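# Hang the wine glass upside down on the rack

## Task

Lift the wine glass off the table and hang it inverted on the rack so that its stem sits deep in an unoccupied curl and the glass rests against the wire alone. The task fails if the glass is thrown or dropped, or if it slides in the grip by more than about a thumb's length. Handle all glasses as breakable: striking something it was not already in contact with, as hard as a fall of about a thumb's length, may fail the task, and a glass on its foot that tips over while unheld does fail it. The rack must stay upright, the second glass must still hang straight in its own curl, and nothing may go off the table. The result must hold up without the robot's help, so at the end open the gripper and move the arms away.

## Robot and tools

Robot: two 6-joint arms, left_arm and right_arm, each ending in a parallel two-finger gripper. Their bases sit on the table edge: left_arm at (+0.031, +0.322, 0) m, slightly yawed one way, and right_arm at (+0.034, -0.371, 0) m, slightly yawed the other way.

Scene frame: the origin is on the table surface midway between the arms. +x points out over the table, +z points up, and left_arm is on the +y side. The names left and right do not refer to sides of any camera image. On each gripper the fingers point along its own +z axis and close along its y axis. The reported hand point lies between the pads, roughly 1 cm short of the fingertips. It can be somewhat wrong, especially when the arm is stretched far.

execute_actions: the argument actions is a list holding one item or none. An empty list commands nothing and returns the state together with pictures. A motion item is {"rows": [...], "steps": n}. rows holds 1 to 15 rows, and each row holds 14 numbers: left_arm's waist, shoulder, elbow, wrist pitch, wrist yaw, wrist roll and gripper, followed by the same seven for right_arm. Both arms must appear in every row, even if one stays still. Joint values are absolute target angles in radians, in the same form as the printed Joint positions; they are not offsets. The gripper value is an absolute setting from -1 (closed) to +1 (fully open). Each row lasts one control step of 1/30 s. steps can be 1 to 15 (default 15), the final row repeats if steps exceeds the row count, and a motion needs at least 10 steps. The result is captured 10 steps before the motion ends, and those last steps run while you compose your next reply. A wait item is {"steps": n} with n up to 300. It commands nothing and counts from the last result, with your reply time included. Set pictures to true to get images with a motion or wait.

Joint ranges, in radians: waist -2.618 to 3.054, shoulder 0.000 to 3.142, elbow 0.000 to 3.142, wrist pitch -1.571 to 1.571, wrist yaw -1.571 to 1.571, wrist roll -2.094 to 2.094. The true ends can be up to 0.036 off these. A target more than 0.036 beyond an end, and further out than the current angle, gets the whole call refused, with nothing sent. Targets past the real end are clipped to it, and the note "joint sent to its limit" appears. On every step each joint's target is held close to its measured angle: 0.202 for the waist, 0.258 for the shoulder, 0.238 for the elbow, 0.573 for wrist pitch and 0.522 for wrist yaw and roll. If a step would move the hand more than 70 mm, all of that arm's targets are pulled back. Friction may leave a joint up to 0.031 rad short, so smaller changes may have no effect. Between calls the arms keep heading for the last row until they stall or a step is HELD.

Results: a state line gives each arm's hand position (m) and orientation quaternion (w, x, y, z) in the scene frame. Joint positions lists six angles and then the finger opening in metres, from 0.093 open to 0.000 closed. Joint velocities follow in the same layout. grip_measured is the gripper motor position on the -1..+1 scale. The pads meet near -0.94, and each millimetre of object width adds about 0.0208. Each gripper has a fixed bias of up to 0.02. On a held rigid object the opening reads up to about 12 mm below the true width. Commanding further below the contact reading squeezes harder, up to about 50-62 N per pad. Keep sending the same closing value to keep hold. "joint command not followed" means a clearance check changed some of the joint targets. HELD marks steps where your row was not fully sent.

zoom_image: camera is one of cam_high, cam_low, cam_left_wrist, cam_right_wrist, all 504x504. region is [x0, y0, x1, y1] in image pixels, origin at the top-left, at most 504 by 504. It returns a finer view of that camera's latest image. Calibration data (K, distortion, T_world_to_cam) are given for each camera; the wrist camera poses follow the arm's joint readings.

read_manual: section "licences" returns licence texts only and causes no motion.

finished_scene: scene is the integer of the current scene.

Cautions: move the glass gently, with no impacts and no slipping in the grip. Do not tip over standing glasses, disturb the hanging glass or the rack, or push anything off the table. Keep the two arms from colliding or pressing on each other. Holding loads heats the motors. A MOTOR HOT warning comes from 75 °C, the arm stops for 10 s at 90 °C, and at 100 °C the arm goes limp and falls, so don't hold loads longer than needed. Loose objects may occasionally get a small push from outside.

Each tool is called after "Request:" by a JSON object that holds its "name" and its "arguments", one argument or row to a line.

## Session

Request:
{"name": "execute_actions", "arguments": {
  "actions": []
}}

Scene clock: 0.00 s of 4800.00 s.
left_arm: end_effector_position=(+0.4498, +0.4185, +0.1163) grip_measured=+0.988 end_effector_quat_wxyz=(-0.368, +0.715, -0.544, +0.241) | right_arm: end_effector_position=(+0.1171, -0.6729, +0.2247) grip_measured=+1.000 end_effector_quat_wxyz=(+0.542, +0.557, +0.534, +0.333)
Joint positions: left_arm=[ 0.063  1.546  0.846  0.033 -0.13  -1.602  0.093] | right_arm=[-1.755  1.632  1.204 -1.306 -1.376 -0.379  0.093]
Joint velocities: left_arm=[-0.002  0.012 -0.002 -0.037 -0.007  0.051 -0.001] | right_arm=[-0.017 -0.017  0.017  0.022 -0.081 -0.037  0.   ]
Motor temperatures (°C, as the motors report them): left_arm=[22 23 26 26 24 25] | right_arm=[22 23 22 23 23 23]
camera_calibration (this result's frames):
cam_left_wrist: T_world_to_cam=[[0.578715, 0.137272, 0.803894, -0.417115], [-0.0596769, -0.975961, 0.209614, 0.451415], [0.813344, -0.169281, -0.556611, -0.152946], [0, 0, 0, 1]] pos_world=[0.392727, 0.471931, 0.155562]
cam_right_wrist: T_world_to_cam=[[-0.225271, -0.179881, -0.957547, 0.120634], [-0.202431, 0.970003, -0.134597, 0.745635], [0.953035, 0.163516, -0.254927, 0.131767], [0, 0, 0, 1]] pos_world=[0.0525363, -0.723115, 0.249464]

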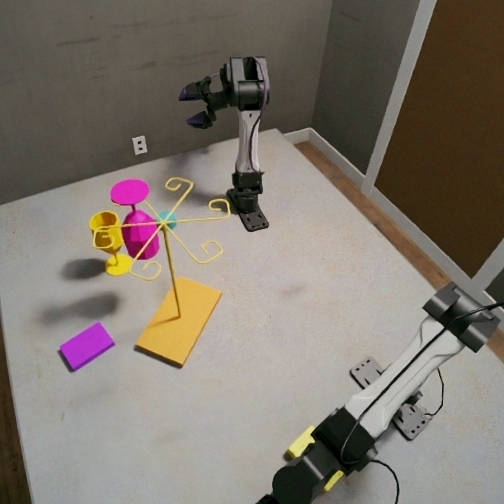

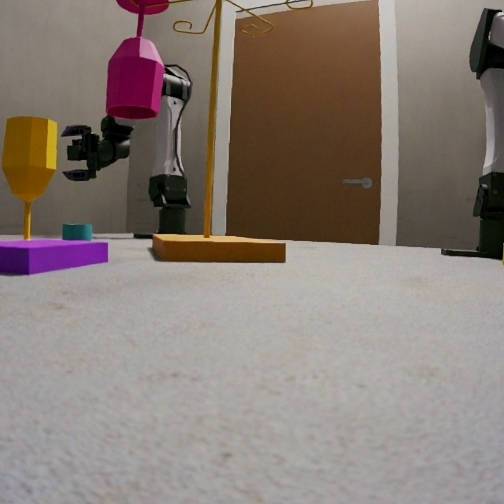

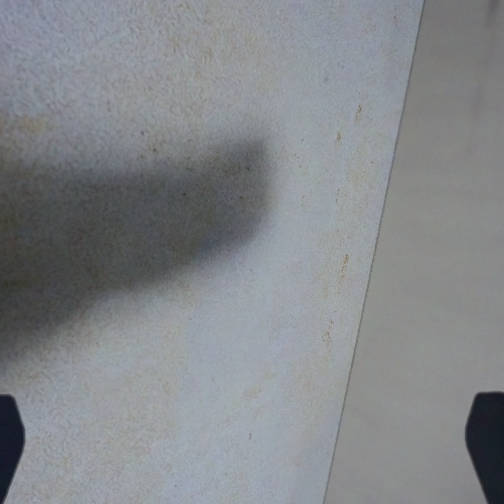

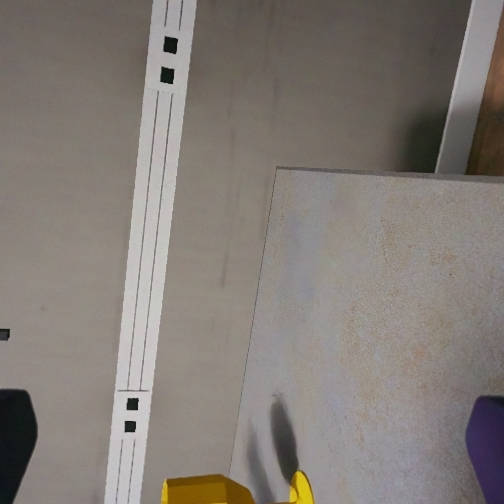

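Request:
{"name": "execute_actions", "arguments": {
  "actions": [
    {"rows":[[-0.6,0.5,0.5,0.2,0,0,1,-0.7,2.12,1.84,-1.27,-1.57,-1.57,1]]}
  ]
}}

Request:
{"name": "execute_actions", "arguments": {
  "actions": [
    {"steps":30}
  ]
}}

Request:
{"name": "execute_actions", "arguments": {
  "actions": [
    {"rows":[[-1,0.5,0.5,0.2,0,0,1,-0.17,2.12,1.84,-1.27,-1.57,-1.57,1]]}
  ]
}}

Request:
{"name": "execute_actions", "arguments": {
  "actions": [
    {"steps":25}
  ],
  "pictures": true
}}

Request:
{"name": "zoom_image", "arguments": {
  "camera": "cam_high",
  "region": [80, 130, 260, 310]
}}

Scene clock: 1.07 s of 4800.00 s.
left_arm: end_effector_position=(+0.4045, +0.3153, +0.1334) grip_measured=+0.989 end_effector_quat_wxyz=(+0.410, -0.500, +0.716, -0.264) | right_arm: end_effector_position=(+0.1827, -0.7321, +0.2311) grip_measured=+1.000 end_effector_quat_wxyz=(+0.612, +0.342, +0.652, +0.289)
Joint positions: left_arm=[-0.166  1.252  0.588  0.111 -0.079 -1.23   0.093] | right_arm=[-1.521  1.942  1.54  -1.3   -1.485 -0.778  0.093]
Joint velocities: left_arm=[-1.844 -2.083 -1.292 -0.007  0.476  2.352  0.   ] | right_arm=[ 1.497  2.02   2.02   0.3   -0.535 -2.161  0.   ]
Motor temperatures (°C, as the motors report them): left_arm=[22 23 26 27 24 25] | right_arm=[22 23 22 23 23 23]
Steps of this call (steps 1 to 27: nothing new was sent; steps 28 to 32: the first 5 steps of this action). Readings (joint positions):
28: left_arm=[0.048 1.521 0.814 0.063 -0.127 -1.541] | right_arm=[-1.732 1.664 1.240 -1.331 -1.390 -0.450]
29: left_arm=[0.011 1.466 0.757 0.084 -0.119 -1.467] | right_arm=[-1.685 1.726 1.313 -1.331 -1.420 -0.535]
31: left_arm=[-0.102 1.326 0.636 0.109 -0.092 -1.312] | right_arm=[-1.575 1.870 1.467 -1.309 -1.468 -0.699]
32: the state above

Scene clock: 2.07 s of 4800.00 s.
left_arm: end_effector_position=(+0.2670, +0.2007, +0.3615) grip_measured=+0.989 end_effector_quat_wxyz=(+0.763, +0.142, +0.602, -0.188) | right_arm: end_effector_position=(+0.4415, -0.5508, +0.2419) grip_measured=+1.000 end_effector_quat_wxyz=(+0.650, -0.261, +0.661, +0.268)
Joint positions: left_arm=[-0.593  0.487  0.518  0.206 -0.007 -0.009  0.093] | right_arm=[-0.701  2.135  1.82  -1.26  -1.56  -1.561  0.093]
Joint velocities: left_arm=[ 0.007 -0.017  0.007  0.037 -0.007 -0.037 -0.001] | right_arm=[-0.022 -0.027 -0.002 -0.007 -0.022 -0.037  0.   ]
Motor temperatures (°C, as the motors report them): left_arm=[22 23 26 27 24 25] | right_arm=[22 23 22 23 23 23]
Kept back: nothing.
Steps of this call (steps 1 to 10: the last 10 steps of your previous action; steps 11 to 30: the robot went on to your last target). Readings (joint positions):
1: left_arm=[-0.232 1.180 0.553 0.111 -0.066 -1.150] | right_arm=[-1.467 2.008 1.611 -1.292 -1.496 -0.860]
2: left_arm=[-0.294 1.111 0.531 0.111 -0.056 -1.073] | right_arm=[-1.413 2.063 1.676 -1.283 -1.504 -0.943]
4: left_arm=[-0.411 0.978 0.518 0.116 -0.041 -0.924] | right_arm=[-1.302 2.125 1.759 -1.263 -1.517 -1.106]
8: left_arm=[-0.576 0.676 0.518 0.144 -0.012 -0.580] | right_arm=[-1.069 2.135 1.810 -1.257 -1.538 -1.335]
30: the state above

Scene clock: 2.23 s of 4800.00 s.
left_arm: end_effector_position=(+0.2162, +0.1318, +0.3608) grip_measured=+0.989 end_effector_quat_wxyz=(+0.722, +0.238, +0.572, -0.308) | right_arm: end_effector_position=(+0.4683, -0.4703, +0.2420) grip_measured=+1.000 end_effector_quat_wxyz=(+0.622, -0.323, +0.633, +0.328)
Joint positions: left_arm=[-0.919  0.487  0.518  0.203 -0.01  -0.007  0.093] | right_arm=[-0.51   2.135  1.82  -1.26  -1.561 -1.561  0.093]
Joint velocities: left_arm=[-1.692  0.002 -0.017  0.051  0.168  0.095 -0.   ] | right_arm=[ 1.59   0.002 -0.017 -0.051  0.022 -0.007  0.   ]
Motor temperatures (°C, as the motors report them): left_arm=[22 23 26 27 24 25] | right_arm=[22 24 22 23 23 23]
Steps of this call (steps 1 to 5: the first 5 steps of this action). Readings (joint positions):
1: left_arm=[-0.628 0.487 0.518 0.206 -0.021 -0.009] | right_arm=[-0.687 2.135 1.820 -1.260 -1.561 -1.561]
2: left_arm=[-0.700 0.487 0.518 0.205 -0.021 -0.008] | right_arm=[-0.659 2.135 1.820 -1.260 -1.561 -1.561]
4: left_arm=[-0.853 0.487 0.518 0.203 -0.016 -0.007] | right_arm=[-0.566 2.135 1.820 -1.260 -1.561 -1.561]
5: the state above

Scene clock: 3.07 s of 4800.00 s.
left_arm: end_effector_position=(+0.2002, +0.1175, +0.3607) grip_measured=+0.989 end_effector_quat_wxyz=(+0.709, +0.263, +0.561, -0.337) | right_arm: end_effector_position=(+0.4767, -0.3205, +0.2420) grip_measured=+1.000 end_effector_quat_wxyz=(+0.558, -0.425, +0.570, +0.428)
Joint positions: left_arm=[-0.993  0.487  0.518  0.203  0.    -0.005  0.093] | right_arm=[-0.172  2.135  1.82  -1.262 -1.561 -1.563  0.093]
Joint velocities: left_arm=[-0.022 -0.007  0.007 -0.007 -0.081  0.051 -0.   ] | right_arm=[-0.002 -0.007  0.007 -0.022  0.007 -0.037  0.   ]
Motor temperatures (°C, as the motors report them): left_arm=[22 23 26 27 24 25] | right_arm=[22 24 22 23 24 23]
Kept back: nothing.
Steps of this call (steps 1 to 10: the last 10 steps of your previous action; steps 11 to 25: the robot went on to your last target). Readings (joint positions):
1: left_arm=[-0.962 0.487 0.518 0.203 -0.004 -0.006] | right_arm=[-0.452 2.135 1.820 -1.260 -1.561 -1.561]
2: left_arm=[-0.984 0.487 0.518 0.203 -0.000 -0.006] | right_arm=[-0.392 2.135 1.820 -1.260 -1.561 -1.561]
4: left_arm=[-0.993 0.487 0.518 0.203 0.000 -0.005] | right_arm=[-0.271 2.135 1.820 -1.260 -1.561 -1.562]
8: left_arm=[-0.993 0.487 0.518 0.203 0.000 -0.005] | right_arm=[-0.126 2.135 1.820 -1.261 -1.561 -1.563]
25: the state above
camera_calibration (this result's frames):
cam_left_wrist: T_world_to_cam=[[-0.789243, -0.614055, 0.00561016, 0.222262], [-0.132697, 0.161621, -0.977891, 0.400752], [0.599572, -0.772538, -0.209041, 0.12343], [0, 0, 0, 1]] pos_world=[0.154592, 0.167065, 0.416446]
cam_right_wrist: T_world_to_cam=[[0.965961, -0.258587, 0.00721364, -0.544912], [-0.101201, -0.403407, -0.909407, 0.177974], [0.238071, 0.877722, -0.415845, 0.34451], [0, 0, 0, 1]] pos_world=[0.462357, -0.371495, 0.309044]

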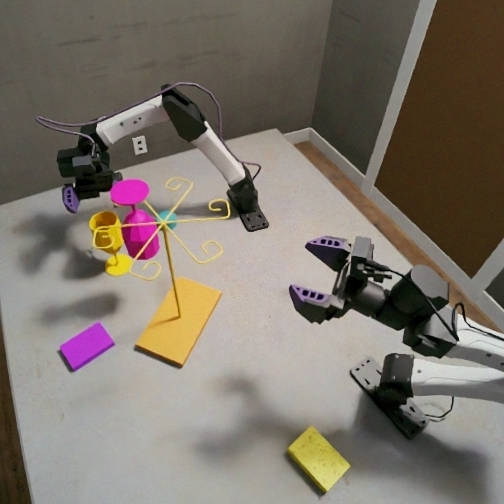

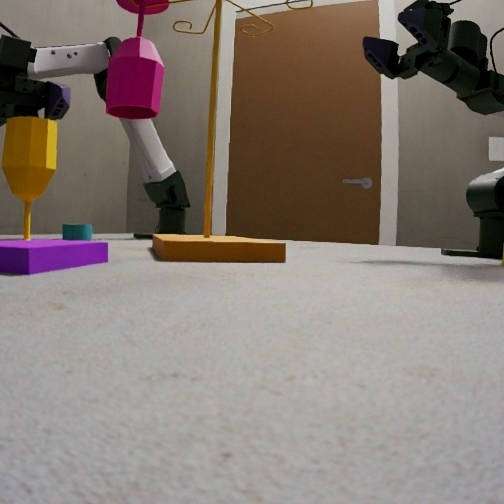

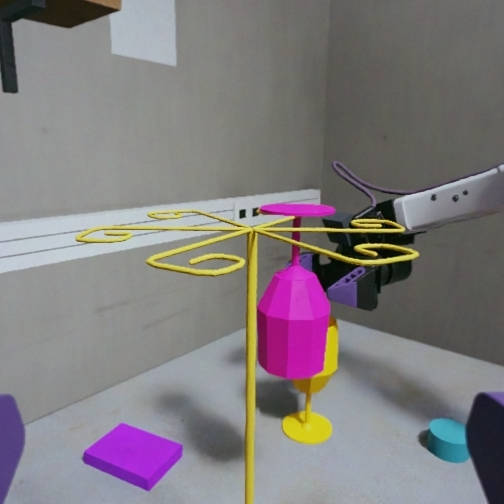

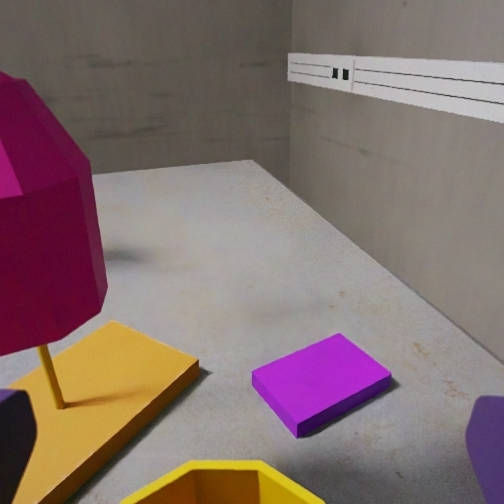

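Region (80, 130, 260, 310) of cam_high's 504x504 image, scaled by 2.800, with more detail than that image has.

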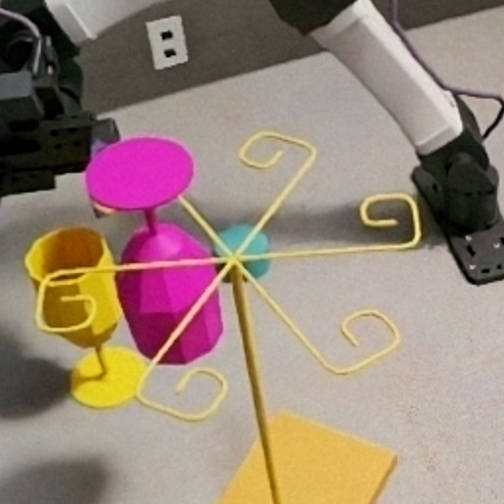

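Request:
{"name": "execute_actions", "arguments": {
  "actions": [
    {"rows":[[-1,0.5,0.5,0.2,0,0,1,-0.13,2.15,1.73,-1.15,-1.57,-1.57,1]]}
  ]
}}

Request:
{"name": "execute_actions", "arguments": {
  "actions": [
    {"rows":[[-1,0.5,0.5,0.2,0,0,1,-0.13,2.185,1.63,-1.01,-1.57,-1.57,1]]}
  ]
}}

Request:
{"name": "execute_actions", "arguments": {
  "actions": [
    {"rows":[[-1,0.5,0.5,0.2,0,0,1,-0.13,2.23,1.555,-0.885,-1.57,-1.57,1]]}
  ]
}}

Request:
{"name": "execute_actions", "arguments": {
  "actions": [
    {"steps":15}
  ],
  "pictures": true
}}

Scene clock: 3.63 s of 4800.00 s.
left_arm: end_effector_position=(+0.2002, +0.1175, +0.3607) grip_measured=+0.989 end_effector_quat_wxyz=(+0.709, +0.263, +0.561, -0.337) | right_arm: end_effector_position=(+0.4731, -0.3058, +0.2220) grip_measured=+1.000 end_effector_quat_wxyz=(+0.550, -0.429, +0.564, +0.443)
Joint positions: left_arm=[-0.993  0.487  0.518  0.203  0.    -0.005  0.093] | right_arm=[-0.139  2.143  1.748 -1.196 -1.568 -1.564  0.093]
Joint velocities: left_arm=[-0.017 -0.012 -0.022 -0.066 -0.007  0.037  0.002] | right_arm=[ 0.198  0.125 -0.178  0.183  0.037  0.051  0.   ]
Motor temperatures (°C, as the motors report them): left_arm=[22 23 26 27 24 25] | right_arm=[22 24 22 23 24 23]
Steps of this call (steps 1 to 12: the robot went on to your last target; steps 13 to 17: the first 5 steps of this action). Readings (joint positions):
13: left_arm=[-0.993 0.487 0.518 0.203 0.000 -0.005] | right_arm=[-0.168 2.134 1.806 -1.242 -1.565 -1.563]
14: left_arm=[-0.993 0.487 0.518 0.203 0.000 -0.005] | right_arm=[-0.163 2.133 1.788 -1.225 -1.568 -1.564]
16: left_arm=[-0.993 0.487 0.518 0.203 0.000 -0.005] | right_arm=[-0.147 2.139 1.756 -1.203 -1.568 -1.564]
17: the state above

Scene clock: 4.13 s of 4800.00 s.
left_arm: end_effector_position=(+0.2002, +0.1175, +0.3607) grip_measured=+0.989 end_effector_quat_wxyz=(+0.709, +0.263, +0.561, -0.337) | right_arm: end_effector_position=(+0.4720, -0.3016, +0.1879) grip_measured=+1.000 end_effector_quat_wxyz=(+0.550, -0.430, +0.560, +0.446)
Joint positions: left_arm=[-0.993  0.487  0.518  0.203  0.    -0.005  0.093] | right_arm=[-0.13   2.171  1.651 -1.071 -1.574 -1.564  0.093]
Joint velocities: left_arm=[-0.002 -0.002 -0.002 -0.022 -0.007  0.022 -0.   ] | right_arm=[-0.007  0.291 -0.276  0.271  0.022 -0.037  0.   ]
Motor temperatures (°C, as the motors report them): left_arm=[22 23 26 27 24 25] | right_arm=[22 24 22 23 24 23]
Steps of this call (steps 1 to 10: the last 10 steps of your previous action; steps 11 to 15: the first 5 steps of this action). Readings (joint positions):
11: left_arm=[-0.993 0.487 0.518 0.203 0.000 -0.005] | right_arm=[-0.130 2.148 1.723 -1.138 -1.572 -1.564]
12: left_arm=[-0.993 0.487 0.518 0.203 0.000 -0.005] | right_arm=[-0.130 2.147 1.701 -1.112 -1.575 -1.564]
14: left_arm=[-0.993 0.487 0.518 0.203 0.000 -0.005] | right_arm=[-0.130 2.162 1.662 -1.081 -1.574 -1.564]
15: the state above

Scene clock: 4.63 s of 4800.00 s.
left_arm: end_effector_position=(+0.2002, +0.1175, +0.3607) grip_measured=+0.989 end_effector_quat_wxyz=(+0.709, +0.263, +0.561, -0.337) | right_arm: end_effector_position=(+0.4721, -0.3016, +0.1535) grip_measured=+1.000 end_effector_quat_wxyz=(+0.553, -0.434, +0.557, +0.443)
Joint positions: left_arm=[-0.993  0.487  0.518  0.203  0.    -0.005  0.093] | right_arm=[-0.13   2.213  1.575 -0.94  -1.574 -1.565  0.093]
Joint velocities: left_arm=[ 0.012 -0.027  0.012 -0.066  0.007 -0.007 -0.   ] | right_arm=[ 0.007  0.252 -0.173  0.3    0.007 -0.037  0.   ]
Motor temperatures (°C, as the motors report them): left_arm=[22 23 26 27 24 25] | right_arm=[22 24 22 23 24 23]
Steps of this call (steps 1 to 10: the last 10 steps of your previous action; steps 11 to 15: the first 5 steps of this action). Readings (joint positions):
11: left_arm=[-0.993 0.487 0.518 0.203 0.000 -0.005] | right_arm=[-0.130 2.189 1.625 -1.003 -1.573 -1.565]
12: left_arm=[-0.993 0.487 0.518 0.203 0.000 -0.005] | right_arm=[-0.130 2.190 1.610 -0.979 -1.574 -1.565]
14: left_arm=[-0.993 0.487 0.518 0.203 0.000 -0.005] | right_arm=[-0.130 2.205 1.583 -0.950 -1.574 -1.565]
15: the state above

Scene clock: 5.13 s of 4800.00 s.
left_arm: end_effector_position=(+0.2002, +0.1175, +0.3607) grip_measured=+0.989 end_effector_quat_wxyz=(+0.709, +0.263, +0.561, -0.337) | right_arm: end_effector_position=(+0.4738, -0.3021, +0.1446) grip_measured=+1.000 end_effector_quat_wxyz=(+0.555, -0.438, +0.554, +0.438)
Joint positions: left_arm=[-0.993  0.487  0.518  0.203  0.    -0.005  0.093] | right_arm=[-0.13   2.229  1.564 -0.899 -1.572 -1.565  0.093]
Joint velocities: left_arm=[-0.002 -0.007 -0.012 -0.095 -0.007  0.037  0.001] | right_arm=[-0.007  0.007  0.007  0.066  0.081  0.022  0.   ]
Motor temperatures (°C, as the motors report them): left_arm=[22 23 26 27 24 25] | right_arm=[22 24 22 23 24 23]
Kept back: nothing.
Steps of this call (steps 1 to 10: the last 10 steps of your previous action; steps 11 to 15: the robot went on to your last target). Readings (joint positions):
1: left_arm=[-0.993 0.487 0.518 0.203 0.000 -0.005] | right_arm=[-0.130 2.221 1.570 -0.933 -1.573 -1.565]
2: left_arm=[-0.993 0.487 0.518 0.203 0.000 -0.005] | right_arm=[-0.130 2.226 1.566 -0.927 -1.572 -1.565]
4: left_arm=[-0.993 0.487 0.518 0.203 0.000 -0.005] | right_arm=[-0.130 2.229 1.564 -0.918 -1.572 -1.565]
8: left_arm=[-0.993 0.487 0.518 0.203 0.000 -0.005] | right_arm=[-0.130 2.229 1.564 -0.905 -1.572 -1.565]
15: the state above
camera_calibration (this result's frames):
cam_left_wrist: T_world_to_cam=[[-0.789243, -0.614055, 0.00561016, 0.222262], [-0.132697, 0.161621, -0.977891, 0.400752], [0.599572, -0.772538, -0.209041, 0.12343], [0, 0, 0, 1]] pos_world=[0.154592, 0.167065, 0.416446]
cam_right_wrist: T_world_to_cam=[[0.975629, -0.218298, 0.0222329, -0.531272], [-0.0688921, -0.400934, -0.913513, 0.0825979], [0.208332, 0.889718, -0.406202, 0.304813], [0, 0, 0, 1]] pos_world=[0.460513, -0.354057, 0.211082]

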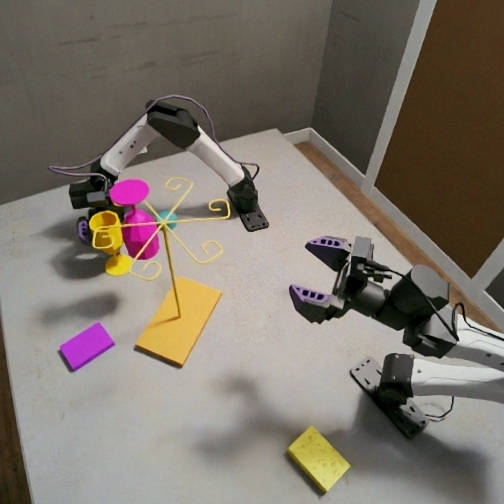

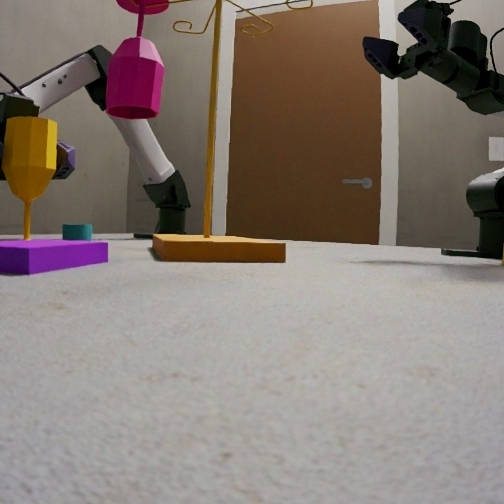

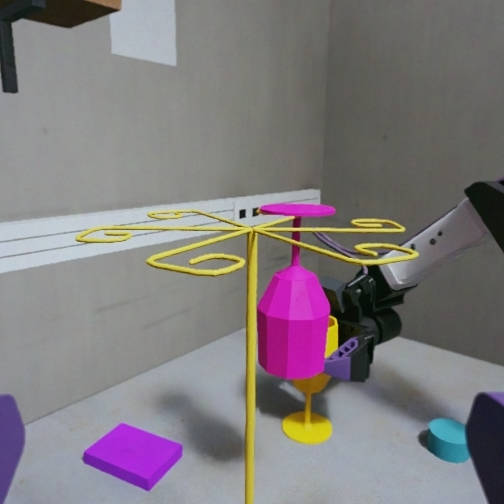

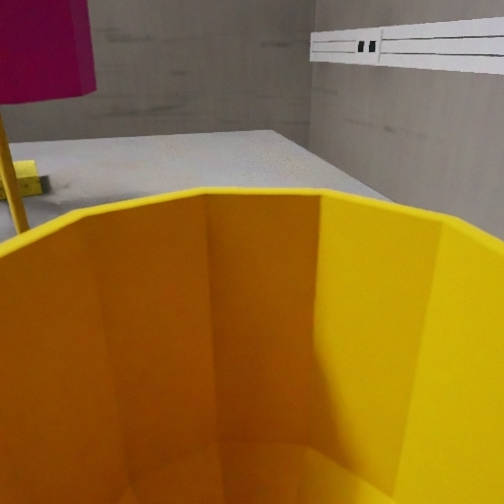

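Request:
{"name": "execute_actions", "arguments": {
  "actions": [
    {"rows":[[-1,0.5,0.5,0.2,0,0,1,-0.13,2.23,1.555,-0.885,-1.57,-1.57,0.1]]}
  ]
}}

Request:
{"name": "execute_actions", "arguments": {
  "actions": [
    {"rows":[[-1,0.5,0.5,0.2,0,0,1,-0.16,2.15,1.6,-1.02,-1.57,-1.57,0.1]]}
  ]
}}

Request:
{"name": "execute_actions", "arguments": {
  "actions": [
    {"rows":[[-1,0.5,0.5,0.2,0,0,1,-0.5,1.9,1.6,-1.27,-1.57,-1.57,0.1]]}
  ]
}}

Request:
{"name": "execute_actions", "arguments": {
  "actions": [
    {"rows":[[-1,0.5,0.5,0.2,0,0,1,-0.5,1.09,0.85,-1.315,-1.57,-1.57,0.1]]}
  ]
}}

Request:
{"name": "execute_actions", "arguments": {
  "actions": [
    {"steps":20}
  ]
}}

Request:
{"name": "execute_actions", "arguments": {
  "actions": [
    {"rows":[[-1,0.5,0.5,0.2,0,0,1,-0.5,1.09,0.85,-1.315,1.57,-1.57,0.1]]}
  ]
}}

Request:
{"name": "execute_actions", "arguments": {
  "actions": [
    {"steps":45}
  ]
}}

Request:
{"name": "execute_actions", "arguments": {
  "actions": [
    {"rows":[[-1,0.5,0.5,0.2,0,0,1,1.8,1.09,0.85,-1.315,1.57,-1.57,0.1]]}
  ]
}}

Request:
{"name": "execute_actions", "arguments": {
  "actions": [
    {"steps":50}
  ],
  "pictures": true
}}

Scene clock: 6.60 s of 4800.00 s.
left_arm: end_effector_position=(+0.2002, +0.1175, +0.3607) grip_measured=+0.989 end_effector_quat_wxyz=(+0.709, +0.263, +0.561, -0.337) | right_arm: end_effector_position=(+0.4739, -0.3021, +0.1446) grip_measured=+0.526 end_effector_quat_wxyz=(+0.556, -0.439, +0.554, +0.438)
Joint positions: left_arm=[-0.993  0.487  0.518  0.203  0.    -0.005  0.093] | right_arm=[-0.13   2.229  1.564 -0.897 -1.572 -1.565  0.07 ]
Joint velocities: left_arm=[-0.002 -0.002 -0.002 -0.022  0.066 -0.007 -0.   ] | right_arm=[ 0.027 -0.002 -0.007 -0.051  0.007 -0.007 -0.001]
Motor temperatures (°C, as the motors report them): left_arm=[22 23 26 28 24 25] | right_arm=[22 25 22 23 24 23]
Steps of this call (steps 1 to 15: the robot went on to your last target; steps 16 to 39: nothing new was sent; steps 40 to 44: the first 5 steps of this action). Readings (joint positions):
40: left_arm=[-0.993 0.487 0.518 0.203 0.000 -0.005] | right_arm=[-0.130 2.229 1.564 -0.897 -1.572 -1.565]
41: left_arm=[-0.993 0.487 0.518 0.203 0.000 -0.005] | right_arm=[-0.130 2.229 1.564 -0.897 -1.572 -1.565]
43: left_arm=[-0.993 0.487 0.518 0.203 0.000 -0.005] | right_arm=[-0.130 2.229 1.564 -0.897 -1.572 -1.565]
44: the state above

Scene clock: 7.10 s of 4800.00 s.
left_arm: end_effector_position=(+0.2002, +0.1175, +0.3607) grip_measured=+0.989 end_effector_quat_wxyz=(+0.709, +0.263, +0.561, -0.337) | right_arm: end_effector_position=(+0.4694, -0.3096, +0.1641) grip_measured=+0.526 end_effector_quat_wxyz=(+0.554, -0.430, +0.565, +0.435)
Joint positions: left_arm=[-0.993  0.487  0.518  0.203  0.    -0.005  0.093] | right_arm=[-0.151  2.181  1.574 -0.973 -1.564 -1.566  0.07 ]
Joint velocities: left_arm=[-0.002 -0.017 -0.002  0.066  0.007 -0.037  0.   ] | right_arm=[-0.125 -0.266  0.139 -0.227  0.007  0.037 -0.001]
Motor temperatures (°C, as the motors report them): left_arm=[22 23 26 28 24 25] | right_arm=[22 25 22 23 24 23]
Steps of this call (steps 1 to 10: the last 10 steps of your previous action; steps 11 to 15: the first 5 steps of this action). Readings (joint positions):
11: left_arm=[-0.993 0.487 0.518 0.203 0.000 -0.005] | right_arm=[-0.132 2.224 1.566 -0.911 -1.569 -1.566]
12: left_arm=[-0.993 0.487 0.518 0.203 0.000 -0.005] | right_arm=[-0.136 2.215 1.566 -0.933 -1.565 -1.566]
14: left_arm=[-0.993 0.487 0.518 0.203 0.000 -0.005] | right_arm=[-0.146 2.191 1.569 -0.963 -1.564 -1.566]
15: the state above

Scene clock: 7.60 s of 4800.00 s.
left_arm: end_effector_position=(+0.2002, +0.1175, +0.3607) grip_measured=+0.989 end_effector_quat_wxyz=(+0.709, +0.263, +0.561, -0.337) | right_arm: end_effector_position=(+0.4540, -0.3638, +0.2184) grip_measured=+0.526 end_effector_quat_wxyz=(+0.582, -0.396, +0.596, +0.388)
Joint positions: left_arm=[-0.993  0.487  0.518  0.203  0.    -0.005  0.093] | right_arm=[-0.293  2.034  1.58  -1.113 -1.548 -1.566  0.07 ]
Joint velocities: left_arm=[-0.012  0.002  0.002  0.022 -0.022  0.037 -0.   ] | right_arm=[-1.287 -0.999 -0.022 -0.593 -0.022 -0.022 -0.001]
Motor temperatures (°C, as the motors report them): left_arm=[22 23 26 28 24 25] | right_arm=[22 25 22 23 24 23]
Steps of this call (steps 1 to 10: the last 10 steps of your previous action; steps 11 to 15: the first 5 steps of this action). Readings (joint positions):
11: left_arm=[-0.993 0.487 0.518 0.203 0.000 -0.005] | right_arm=[-0.166 2.152 1.584 -1.021 -1.558 -1.566]
12: left_arm=[-0.993 0.487 0.518 0.203 0.000 -0.005] | right_arm=[-0.184 2.131 1.580 -1.049 -1.551 -1.566]
14: left_arm=[-0.993 0.487 0.518 0.203 0.000 -0.005] | right_arm=[-0.250 2.069 1.580 -1.094 -1.548 -1.566]
15: the state above

Scene clock: 8.10 s of 4800.00 s.
left_arm: end_effector_position=(+0.2002, +0.1175, +0.3607) grip_measured=+0.989 end_effector_quat_wxyz=(+0.709, +0.263, +0.561, -0.337) | right_arm: end_effector_position=(+0.3469, -0.3841, +0.2735) grip_measured=+0.526 end_effector_quat_wxyz=(+0.616, -0.315, +0.638, +0.337)
Joint positions: left_arm=[-0.993  0.487  0.518  0.203  0.    -0.005  0.093] | right_arm=[-0.508  1.556  1.205 -1.259 -1.558 -1.567  0.07 ]
Joint velocities: left_arm=[ 0.012  0.002  0.007  0.007 -0.066  0.037  0.001] | right_arm=[-0.022 -2.591 -2.396 -0.315  0.022 -0.066  0.   ]
Motor temperatures (°C, as the motors report them): left_arm=[22 23 26 28 24 25] | right_arm=[22 25 22 23 24 23]
Steps of this call (steps 1 to 10: the last 10 steps of your previous action; steps 11 to 15: the first 5 steps of this action). Readings (joint positions):
11: left_arm=[-0.993 0.487 0.518 0.203 0.000 -0.005] | right_arm=[-0.509 1.865 1.548 -1.219 -1.562 -1.566]
12: left_arm=[-0.993 0.487 0.518 0.203 0.000 -0.005] | right_arm=[-0.508 1.803 1.462 -1.224 -1.559 -1.567]
14: left_arm=[-0.993 0.487 0.518 0.203 0.000 -0.005] | right_arm=[-0.508 1.645 1.289 -1.249 -1.556 -1.567]
15: the state above

Scene clock: 8.77 s of 4800.00 s.
left_arm: end_effector_position=(+0.2002, +0.1175, +0.3607) grip_measured=+0.989 end_effector_quat_wxyz=(+0.709, +0.263, +0.561, -0.337) | right_arm: end_effector_position=(+0.2539, -0.3182, +0.2758) grip_measured=+0.526 end_effector_quat_wxyz=(+0.626, -0.336, +0.627, +0.319)
Joint positions: left_arm=[-0.993  0.487  0.518  0.203  0.    -0.005  0.093] | right_arm=[-0.504  1.084  0.864 -1.327 -1.558 -1.567  0.07 ]
Joint velocities: left_arm=[ 0.002 -0.007 -0.002 -0.037  0.022  0.022 -0.   ] | right_arm=[-0.037 -0.002 -0.017  0.051 -0.022 -0.051 -0.001]
Motor temperatures (°C, as the motors report them): left_arm=[22 23 27 28 24 25] | right_arm=[22 25 23 23 24 23]
Kept back: nothing.
Steps of this call (steps 1 to 10: the last 10 steps of your previous action; steps 11 to 20: the robot went on to your last target). Readings (joint positions):
1: left_arm=[-0.993 0.487 0.518 0.203 0.000 -0.005] | right_arm=[-0.508 1.462 1.121 -1.266 -1.559 -1.567]
2: left_arm=[-0.993 0.487 0.518 0.203 0.000 -0.005] | right_arm=[-0.508 1.365 1.037 -1.273 -1.561 -1.567]
4: left_arm=[-0.993 0.487 0.518 0.203 0.000 -0.005] | right_arm=[-0.507 1.185 0.908 -1.302 -1.558 -1.567]
8: left_arm=[-0.993 0.487 0.518 0.203 0.000 -0.005] | right_arm=[-0.504 1.084 0.868 -1.328 -1.558 -1.567]
20: the state above

Scene clock: 8.93 s of 4800.00 s.
left_arm: end_effector_position=(+0.2002, +0.1175, +0.3607) grip_measured=+0.989 end_effector_quat_wxyz=(+0.709, +0.263, +0.561, -0.337) | right_arm: end_effector_position=(+0.2443, -0.3357, +0.1980) grip_measured=+0.526 end_effector_quat_wxyz=(+0.460, -0.401, +0.758, +0.230)
Joint positions: left_arm=[-0.993  0.487  0.518  0.203  0.    -0.005  0.093] | right_arm=[-0.504  1.085  0.861 -1.323 -1.081 -1.567  0.07 ]
Joint velocities: left_arm=[-0.012  0.007 -0.007  0.007 -0.051  0.022  0.   ] | right_arm=[-0.017  0.012 -0.027 -0.051  2.864 -0.051 -0.001]
Motor temperatures (°C, as the motors report them): left_arm=[22 23 27 28 24 25] | right_arm=[22 25 23 23 24 23]
Steps of this call (steps 1 to 5: the first 5 steps of this action). Readings (joint positions):
1: left_arm=[-0.993 0.487 0.518 0.203 0.000 -0.005] | right_arm=[-0.504 1.084 0.864 -1.325 -1.490 -1.567]
2: left_arm=[-0.993 0.487 0.518 0.203 0.000 -0.005] | right_arm=[-0.504 1.085 0.863 -1.324 -1.387 -1.567]
4: left_arm=[-0.993 0.487 0.518 0.203 0.000 -0.005] | right_arm=[-0.504 1.085 0.861 -1.323 -1.183 -1.567]
5: the state above

Scene clock: 10.43 s of 4800.00 s.
left_arm: end_effector_position=(+0.2002, +0.1175, +0.3607) grip_measured=+0.989 end_effector_quat_wxyz=(+0.709, +0.263, +0.561, -0.337) | right_arm: end_effector_position=(+0.0620, -0.5949, +0.2708) grip_measured=+0.526 end_effector_quat_wxyz=(+0.610, +0.325, -0.643, +0.331)
Joint positions: left_arm=[-0.993  0.487  0.518  0.203  0.    -0.005  0.093] | right_arm=[-0.504  1.085  0.861 -1.321  1.533 -1.567  0.07 ]
Joint velocities: left_arm=[ 0.017 -0.002  0.012  0.007 -0.066  0.037 -0.001] | right_arm=[ 0.012 -0.002  0.002  0.022  0.022  0.007  0.   ]
Motor temperatures (°C, as the motors report them): left_arm=[22 23 27 28 24 25] | right_arm=[22 25 23 23 24 23]
joint sent to its limit (right arm) — the command would take joint 5 (wrist yaw) past its upper limit, so that joint was sent only as far as its limit.
Kept back: nothing.
Steps of this call (steps 1 to 10: the last 10 steps of your previous action; steps 11 to 45: the robot went on to your last target). Readings (joint positions):
1: left_arm=[-0.993 0.487 0.518 0.203 0.000 -0.005] | right_arm=[-0.504 1.085 0.861 -1.322 -0.980 -1.567]
2: left_arm=[-0.993 0.487 0.518 0.203 0.000 -0.005] | right_arm=[-0.504 1.085 0.861 -1.322 -0.879 -1.567]
4: left_arm=[-0.993 0.487 0.518 0.203 0.000 -0.005] | right_arm=[-0.504 1.085 0.861 -1.322 -0.678 -1.567]
8: left_arm=[-0.993 0.487 0.518 0.203 0.000 -0.005] | right_arm=[-0.504 1.085 0.861 -1.321 -0.280 -1.567]
45: the state above

Scene clock: 10.60 s of 4800.00 s.
left_arm: end_effector_position=(+0.2002, +0.1175, +0.3607) grip_measured=+0.989 end_effector_quat_wxyz=(+0.709, +0.263, +0.561, -0.337) | right_arm: end_effector_position=(+0.1361, -0.5725, +0.2715) grip_measured=+0.526 end_effector_quat_wxyz=(+0.545, +0.428, -0.577, +0.431)
Joint positions: left_arm=[-0.993  0.487  0.518  0.203  0.    -0.005  0.093] | right_arm=[-0.161  1.085  0.861 -1.32   1.537 -1.567  0.07 ]
Joint velocities: left_arm=[ 0.007  0.012 -0.002 -0.007  0.066 -0.081 -0.   ] | right_arm=[ 2.186  0.017 -0.012  0.022 -0.007 -0.051 -0.   ]
Motor temperatures (°C, as the motors report them): left_arm=[22 23 27 28 24 25] | right_arm=[22 25 23 23 24 23]
joint sent to its limit (right arm) — the command would take joint 5 (wrist yaw) past its upper limit, so that joint was sent only as far as its limit.
Steps of this call (steps 1 to 5: the first 5 steps of this action). Readings (joint positions):
1: left_arm=[-0.993 0.487 0.518 0.203 0.000 -0.005] | right_arm=[-0.467 1.085 0.861 -1.325 1.534 -1.567]
2: left_arm=[-0.993 0.487 0.518 0.203 0.000 -0.005] | right_arm=[-0.392 1.085 0.861 -1.324 1.535 -1.567]
4: left_arm=[-0.993 0.487 0.518 0.203 0.000 -0.005] | right_arm=[-0.237 1.085 0.861 -1.320 1.537 -1.567]
5: the state above

Scene clock: 12.27 s of 4800.00 s.
left_arm: end_effector_position=(+0.2002, +0.1175, +0.3607) grip_measured=+0.989 end_effector_quat_wxyz=(+0.709, +0.263, +0.561, -0.337) | right_arm: end_effector_position=(+0.1833, -0.1997, +0.2727) grip_measured=+0.527 end_effector_quat_wxyz=(-0.056, +0.716, +0.028, +0.695)
Joint positions: left_arm=[-0.993  0.487  0.518  0.203  0.    -0.005  0.093] | right_arm=[ 1.793  1.085  0.861 -1.309  1.544 -1.567  0.071]
Joint velocities: left_arm=[-0.012 -0.002 -0.017 -0.007 -0.022  0.007  0.   ] | right_arm=[-0.002 -0.007 -0.012 -0.051 -0.066  0.022  0.001]
Motor temperatures (°C, as the motors report them): left_arm=[22 23 27 29 24 25] | right_arm=[22 25 23 23 24 23]
joint sent to its limit (right arm) — the command would take joint 5 (wrist yaw) past its upper limit, so that joint was sent only as far as its limit.
Kept back: nothing.
Steps of this call (steps 1 to 10: the last 10 steps of your previous action; steps 11 to 45: the robot went on to your last target; steps 46 to 50: nothing new was sent). Readings (joint positions):
1: left_arm=[-0.993 0.487 0.518 0.203 0.000 -0.005] | right_arm=[-0.084 1.085 0.861 -1.319 1.538 -1.567]
2: left_arm=[-0.993 0.487 0.518 0.203 0.000 -0.005] | right_arm=[-0.007 1.085 0.861 -1.318 1.539 -1.567]
4: left_arm=[-0.993 0.487 0.518 0.203 0.000 -0.005] | right_arm=[0.146 1.085 0.861 -1.317 1.540 -1.567]
8: left_arm=[-0.993 0.487 0.518 0.203 0.000 -0.005] | right_arm=[0.453 1.085 0.861 -1.315 1.541 -1.567]
50: the state above
All arms were judged still, so your last target was given up. Only a new action makes them travel on or press farther. Fingers that are still opening or closing keep moving.
camera_calibration (this result's frames):
cam_left_wrist: T_world_to_cam=[[-0.789243, -0.614055, 0.00561016, 0.222262], [-0.132697, 0.161621, -0.977891, 0.400752], [0.599572, -0.772538, -0.209041, 0.12343], [0, 0, 0, 1]] pos_world=[0.154592, 0.167065, 0.416446]
cam_right_wrist: T_world_to_cam=[[-0.105352, 0.994226, 0.0203797, 0.212472], [-0.377703, -0.058964, 0.924047, -0.15553], [0.919914, 0.0896526, 0.381735, -0.178748], [0, 0, 0, 1]] pos_world=[0.128073, -0.204391, 0.207621]

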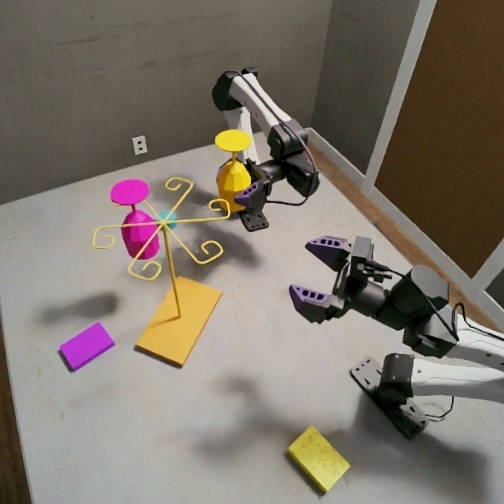

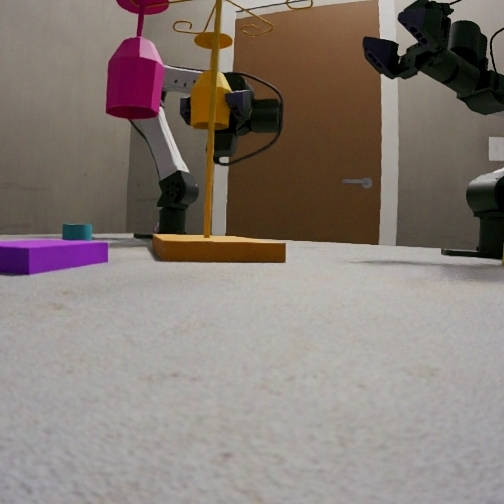

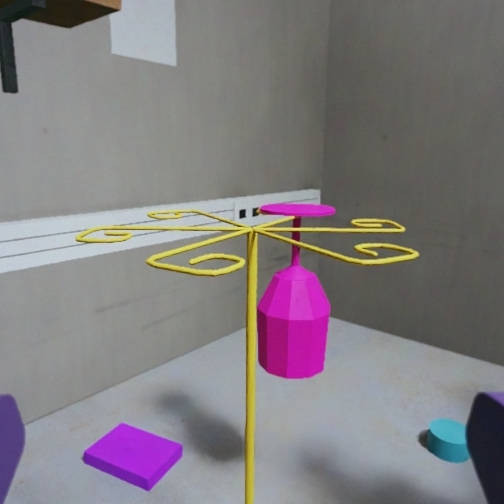

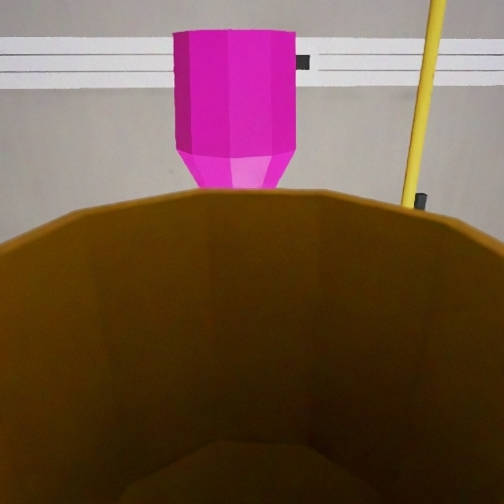

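Request:
{"name": "execute_actions", "arguments": {
  "actions": [
    {"rows":[[-1,0.5,0.5,0.2,0,0,1,1.56,1.45,1.07,-1.19,1.57,-1.57,0.1]]}
  ]
}}

Request:
{"name": "execute_actions", "arguments": {
  "actions": [
    {"rows":[[-1,0.5,0.5,0.2,0,0,1,1.44,1.66,1.26,-1.16,1.57,-1.57,0.1]]}
  ]
}}

Request:
{"name": "execute_actions", "arguments": {
  "actions": [
    {"steps":20}
  ],
  "pictures": true
}}

Request:
{"name": "zoom_image", "arguments": {
  "camera": "cam_high",
  "region": [130, 130, 270, 270]
}}

Scene clock: 13.07 s of 4800.00 s.
left_arm: end_effector_position=(+0.2002, +0.1175, +0.3607) grip_measured=+0.989 end_effector_quat_wxyz=(+0.709, +0.263, +0.561, -0.337) | right_arm: end_effector_position=(+0.2245, -0.1605, +0.2709) grip_measured=+0.527 end_effector_quat_wxyz=(+0.034, +0.712, -0.037, +0.700)
Joint positions: left_arm=[-0.993  0.487  0.518  0.203  0.    -0.005  0.093] | right_arm=[ 1.574  1.407  1.063 -1.225  1.554 -1.568  0.07 ]
Joint velocities: left_arm=[-0.007 -0.002 -0.012  0.007  0.007  0.022 -0.   ] | right_arm=[-0.271  1.248  0.002  0.593 -0.066 -0.037 -0.001]
Motor temperatures (°C, as the motors report them): left_arm=[22 23 27 29 24 25] | right_arm=[22 25 23 23 24 23]
joint sent to its limit (right arm) — the command would take joint 5 (wrist yaw) past its upper limit, so that joint was sent only as far as its limit.
Steps of this call (steps 1 to 19: nothing new was sent; steps 20 to 24: the first 5 steps of this action). Readings (joint positions):
20: left_arm=[-0.993 0.487 0.518 0.203 0.000 -0.005] | right_arm=[1.754 1.122 0.895 -1.317 1.536 -1.568]
21: left_arm=[-0.993 0.487 0.518 0.203 0.000 -0.005] | right_arm=[1.679 1.199 0.961 -1.304 1.539 -1.568]
23: left_arm=[-0.993 0.487 0.518 0.203 0.000 -0.005] | right_arm=[1.589 1.355 1.053 -1.248 1.553 -1.568]
24: the state above

Scene clock: 13.57 s of 4800.00 s.
left_arm: end_effector_position=(+0.2002, +0.1175, +0.3607) grip_measured=+0.989 end_effector_quat_wxyz=(+0.709, +0.263, +0.561, -0.337) | right_arm: end_effector_position=(+0.2634, -0.1277, +0.2569) grip_measured=+0.527 end_effector_quat_wxyz=(+0.080, +0.712, -0.081, +0.693)
Joint positions: left_arm=[-0.993  0.487  0.518  0.203  0.    -0.005  0.093] | right_arm=[ 1.446  1.647  1.241 -1.169  1.545 -1.569  0.07 ]
Joint velocities: left_arm=[ 0.002  0.007  0.002  0.081 -0.007  0.066 -0.001] | right_arm=[-0.232  0.422  0.037  0.227 -0.022 -0.154  0.001]
Motor temperatures (°C, as the motors report them): left_arm=[22 23 27 29 24 25] | right_arm=[22 25 23 23 24 23]
joint sent to its limit (right arm) — the command would take joint 5 (wrist yaw) past its upper limit, so that joint was sent only as far as its limit.
Steps of this call (steps 1 to 10: the last 10 steps of your previous action; steps 11 to 15: the first 5 steps of this action). Readings (joint positions):
11: left_arm=[-0.993 0.487 0.518 0.203 0.000 -0.005] | right_arm=[1.549 1.492 1.096 -1.221 1.538 -1.568]
12: left_arm=[-0.993 0.487 0.518 0.203 0.000 -0.005] | right_arm=[1.512 1.544 1.157 -1.217 1.540 -1.569]
14: left_arm=[-0.993 0.487 0.518 0.203 0.000 -0.005] | right_arm=[1.457 1.627 1.233 -1.179 1.545 -1.569]
15: the state above

Scene clock: 14.23 s of 4800.00 s.
left_arm: end_effector_position=(+0.2002, +0.1175, +0.3607) grip_measured=+0.989 end_effector_quat_wxyz=(+0.709, +0.263, +0.561, -0.337) | right_arm: end_effector_position=(+0.2652, -0.1266, +0.2527) grip_measured=+0.527 end_effector_quat_wxyz=(+0.086, +0.712, -0.079, +0.692)
Joint positions: left_arm=[-0.993  0.487  0.518  0.203  0.    -0.005  0.093] | right_arm=[ 1.441  1.661  1.241 -1.167  1.543 -1.569  0.07 ]
Joint velocities: left_arm=[ 0.002  0.012 -0.027  0.095 -0.066  0.022 -0.   ] | right_arm=[ 0.007 -0.002 -0.022  0.007  0.007 -0.051 -0.001]
Motor temperatures (°C, as the motors report them): left_arm=[22 23 27 29 24 25] | right_arm=[22 25 23 23 24 23]
joint sent to its limit (right arm) — the command would take joint 5 (wrist yaw) past its upper limit, so that joint was sent only as far as its limit.
Kept back: nothing.
Steps of this call (steps 1 to 10: the last 10 steps of your previous action; steps 11 to 20: the robot went on to your last target). Readings (joint positions):
1: left_arm=[-0.993 0.487 0.518 0.203 0.000 -0.005] | right_arm=[1.441 1.656 1.241 -1.167 1.545 -1.569]
2: left_arm=[-0.993 0.487 0.518 0.203 0.000 -0.005] | right_arm=[1.441 1.661 1.241 -1.167 1.543 -1.569]
4: left_arm=[-0.993 0.487 0.518 0.203 0.000 -0.005] | right_arm=[1.441 1.661 1.241 -1.167 1.543 -1.569]
8: left_arm=[-0.993 0.487 0.518 0.203 0.000 -0.005] | right_arm=[1.441 1.661 1.241 -1.167 1.543 -1.569]
20: the state above
camera_calibration (this result's frames):
cam_left_wrist: T_world_to_cam=[[-0.789243, -0.614055, 0.00561016, 0.222262], [-0.132697, 0.161621, -0.977891, 0.400752], [0.599572, -0.772538, -0.209041, 0.12343], [0, 0, 0, 1]] pos_world=[0.154592, 0.167065, 0.416446]
cam_right_wrist: T_world_to_cam=[[0.243849, 0.96917, -0.0353067, 0.0670622], [-0.36262, 0.124881, 0.923532, -0.0824432], [0.899469, -0.212399, 0.381893, -0.285858], [0, 0, 0, 1]] pos_world=[0.210871, -0.115415, 0.187674]

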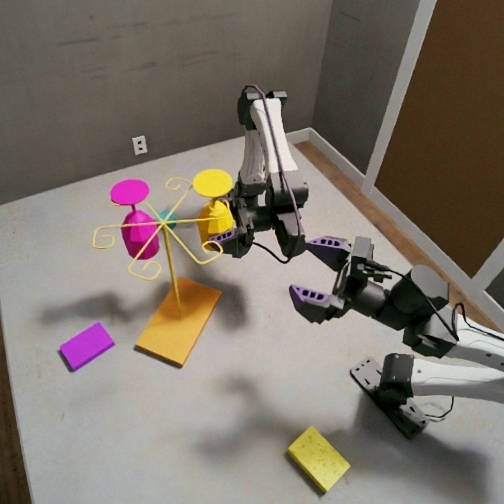

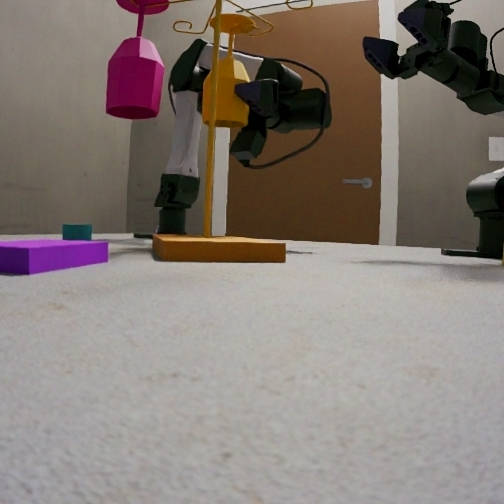

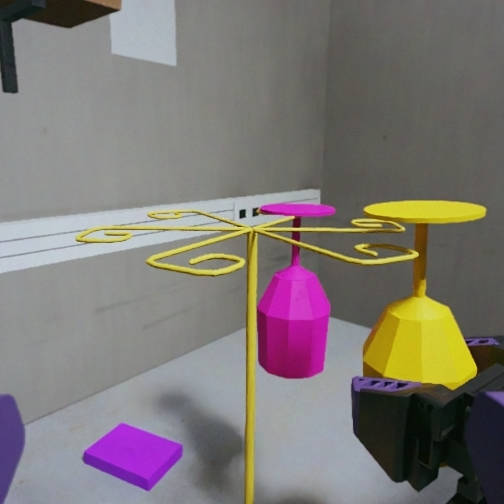

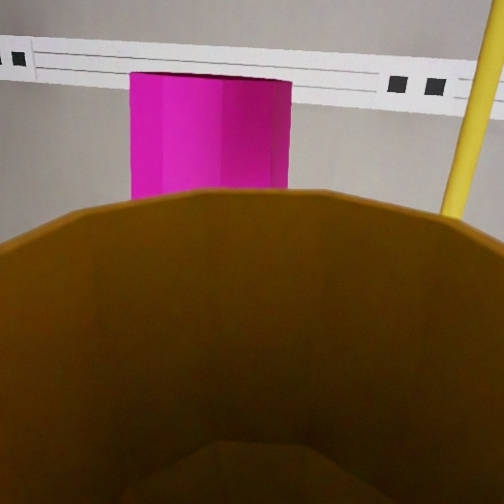

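Region (130, 130, 270, 270) of cam_high's 504x504 image, scaled by 3.600, with more detail than that image has.

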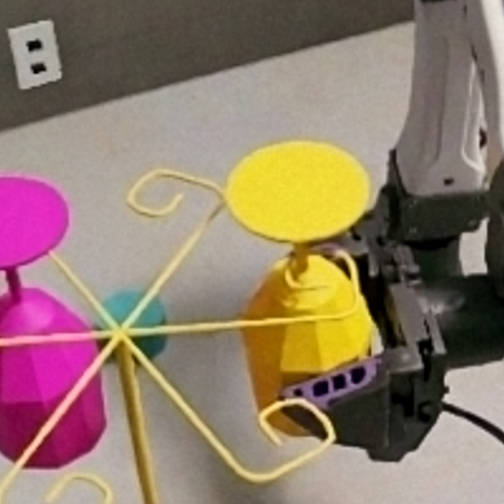

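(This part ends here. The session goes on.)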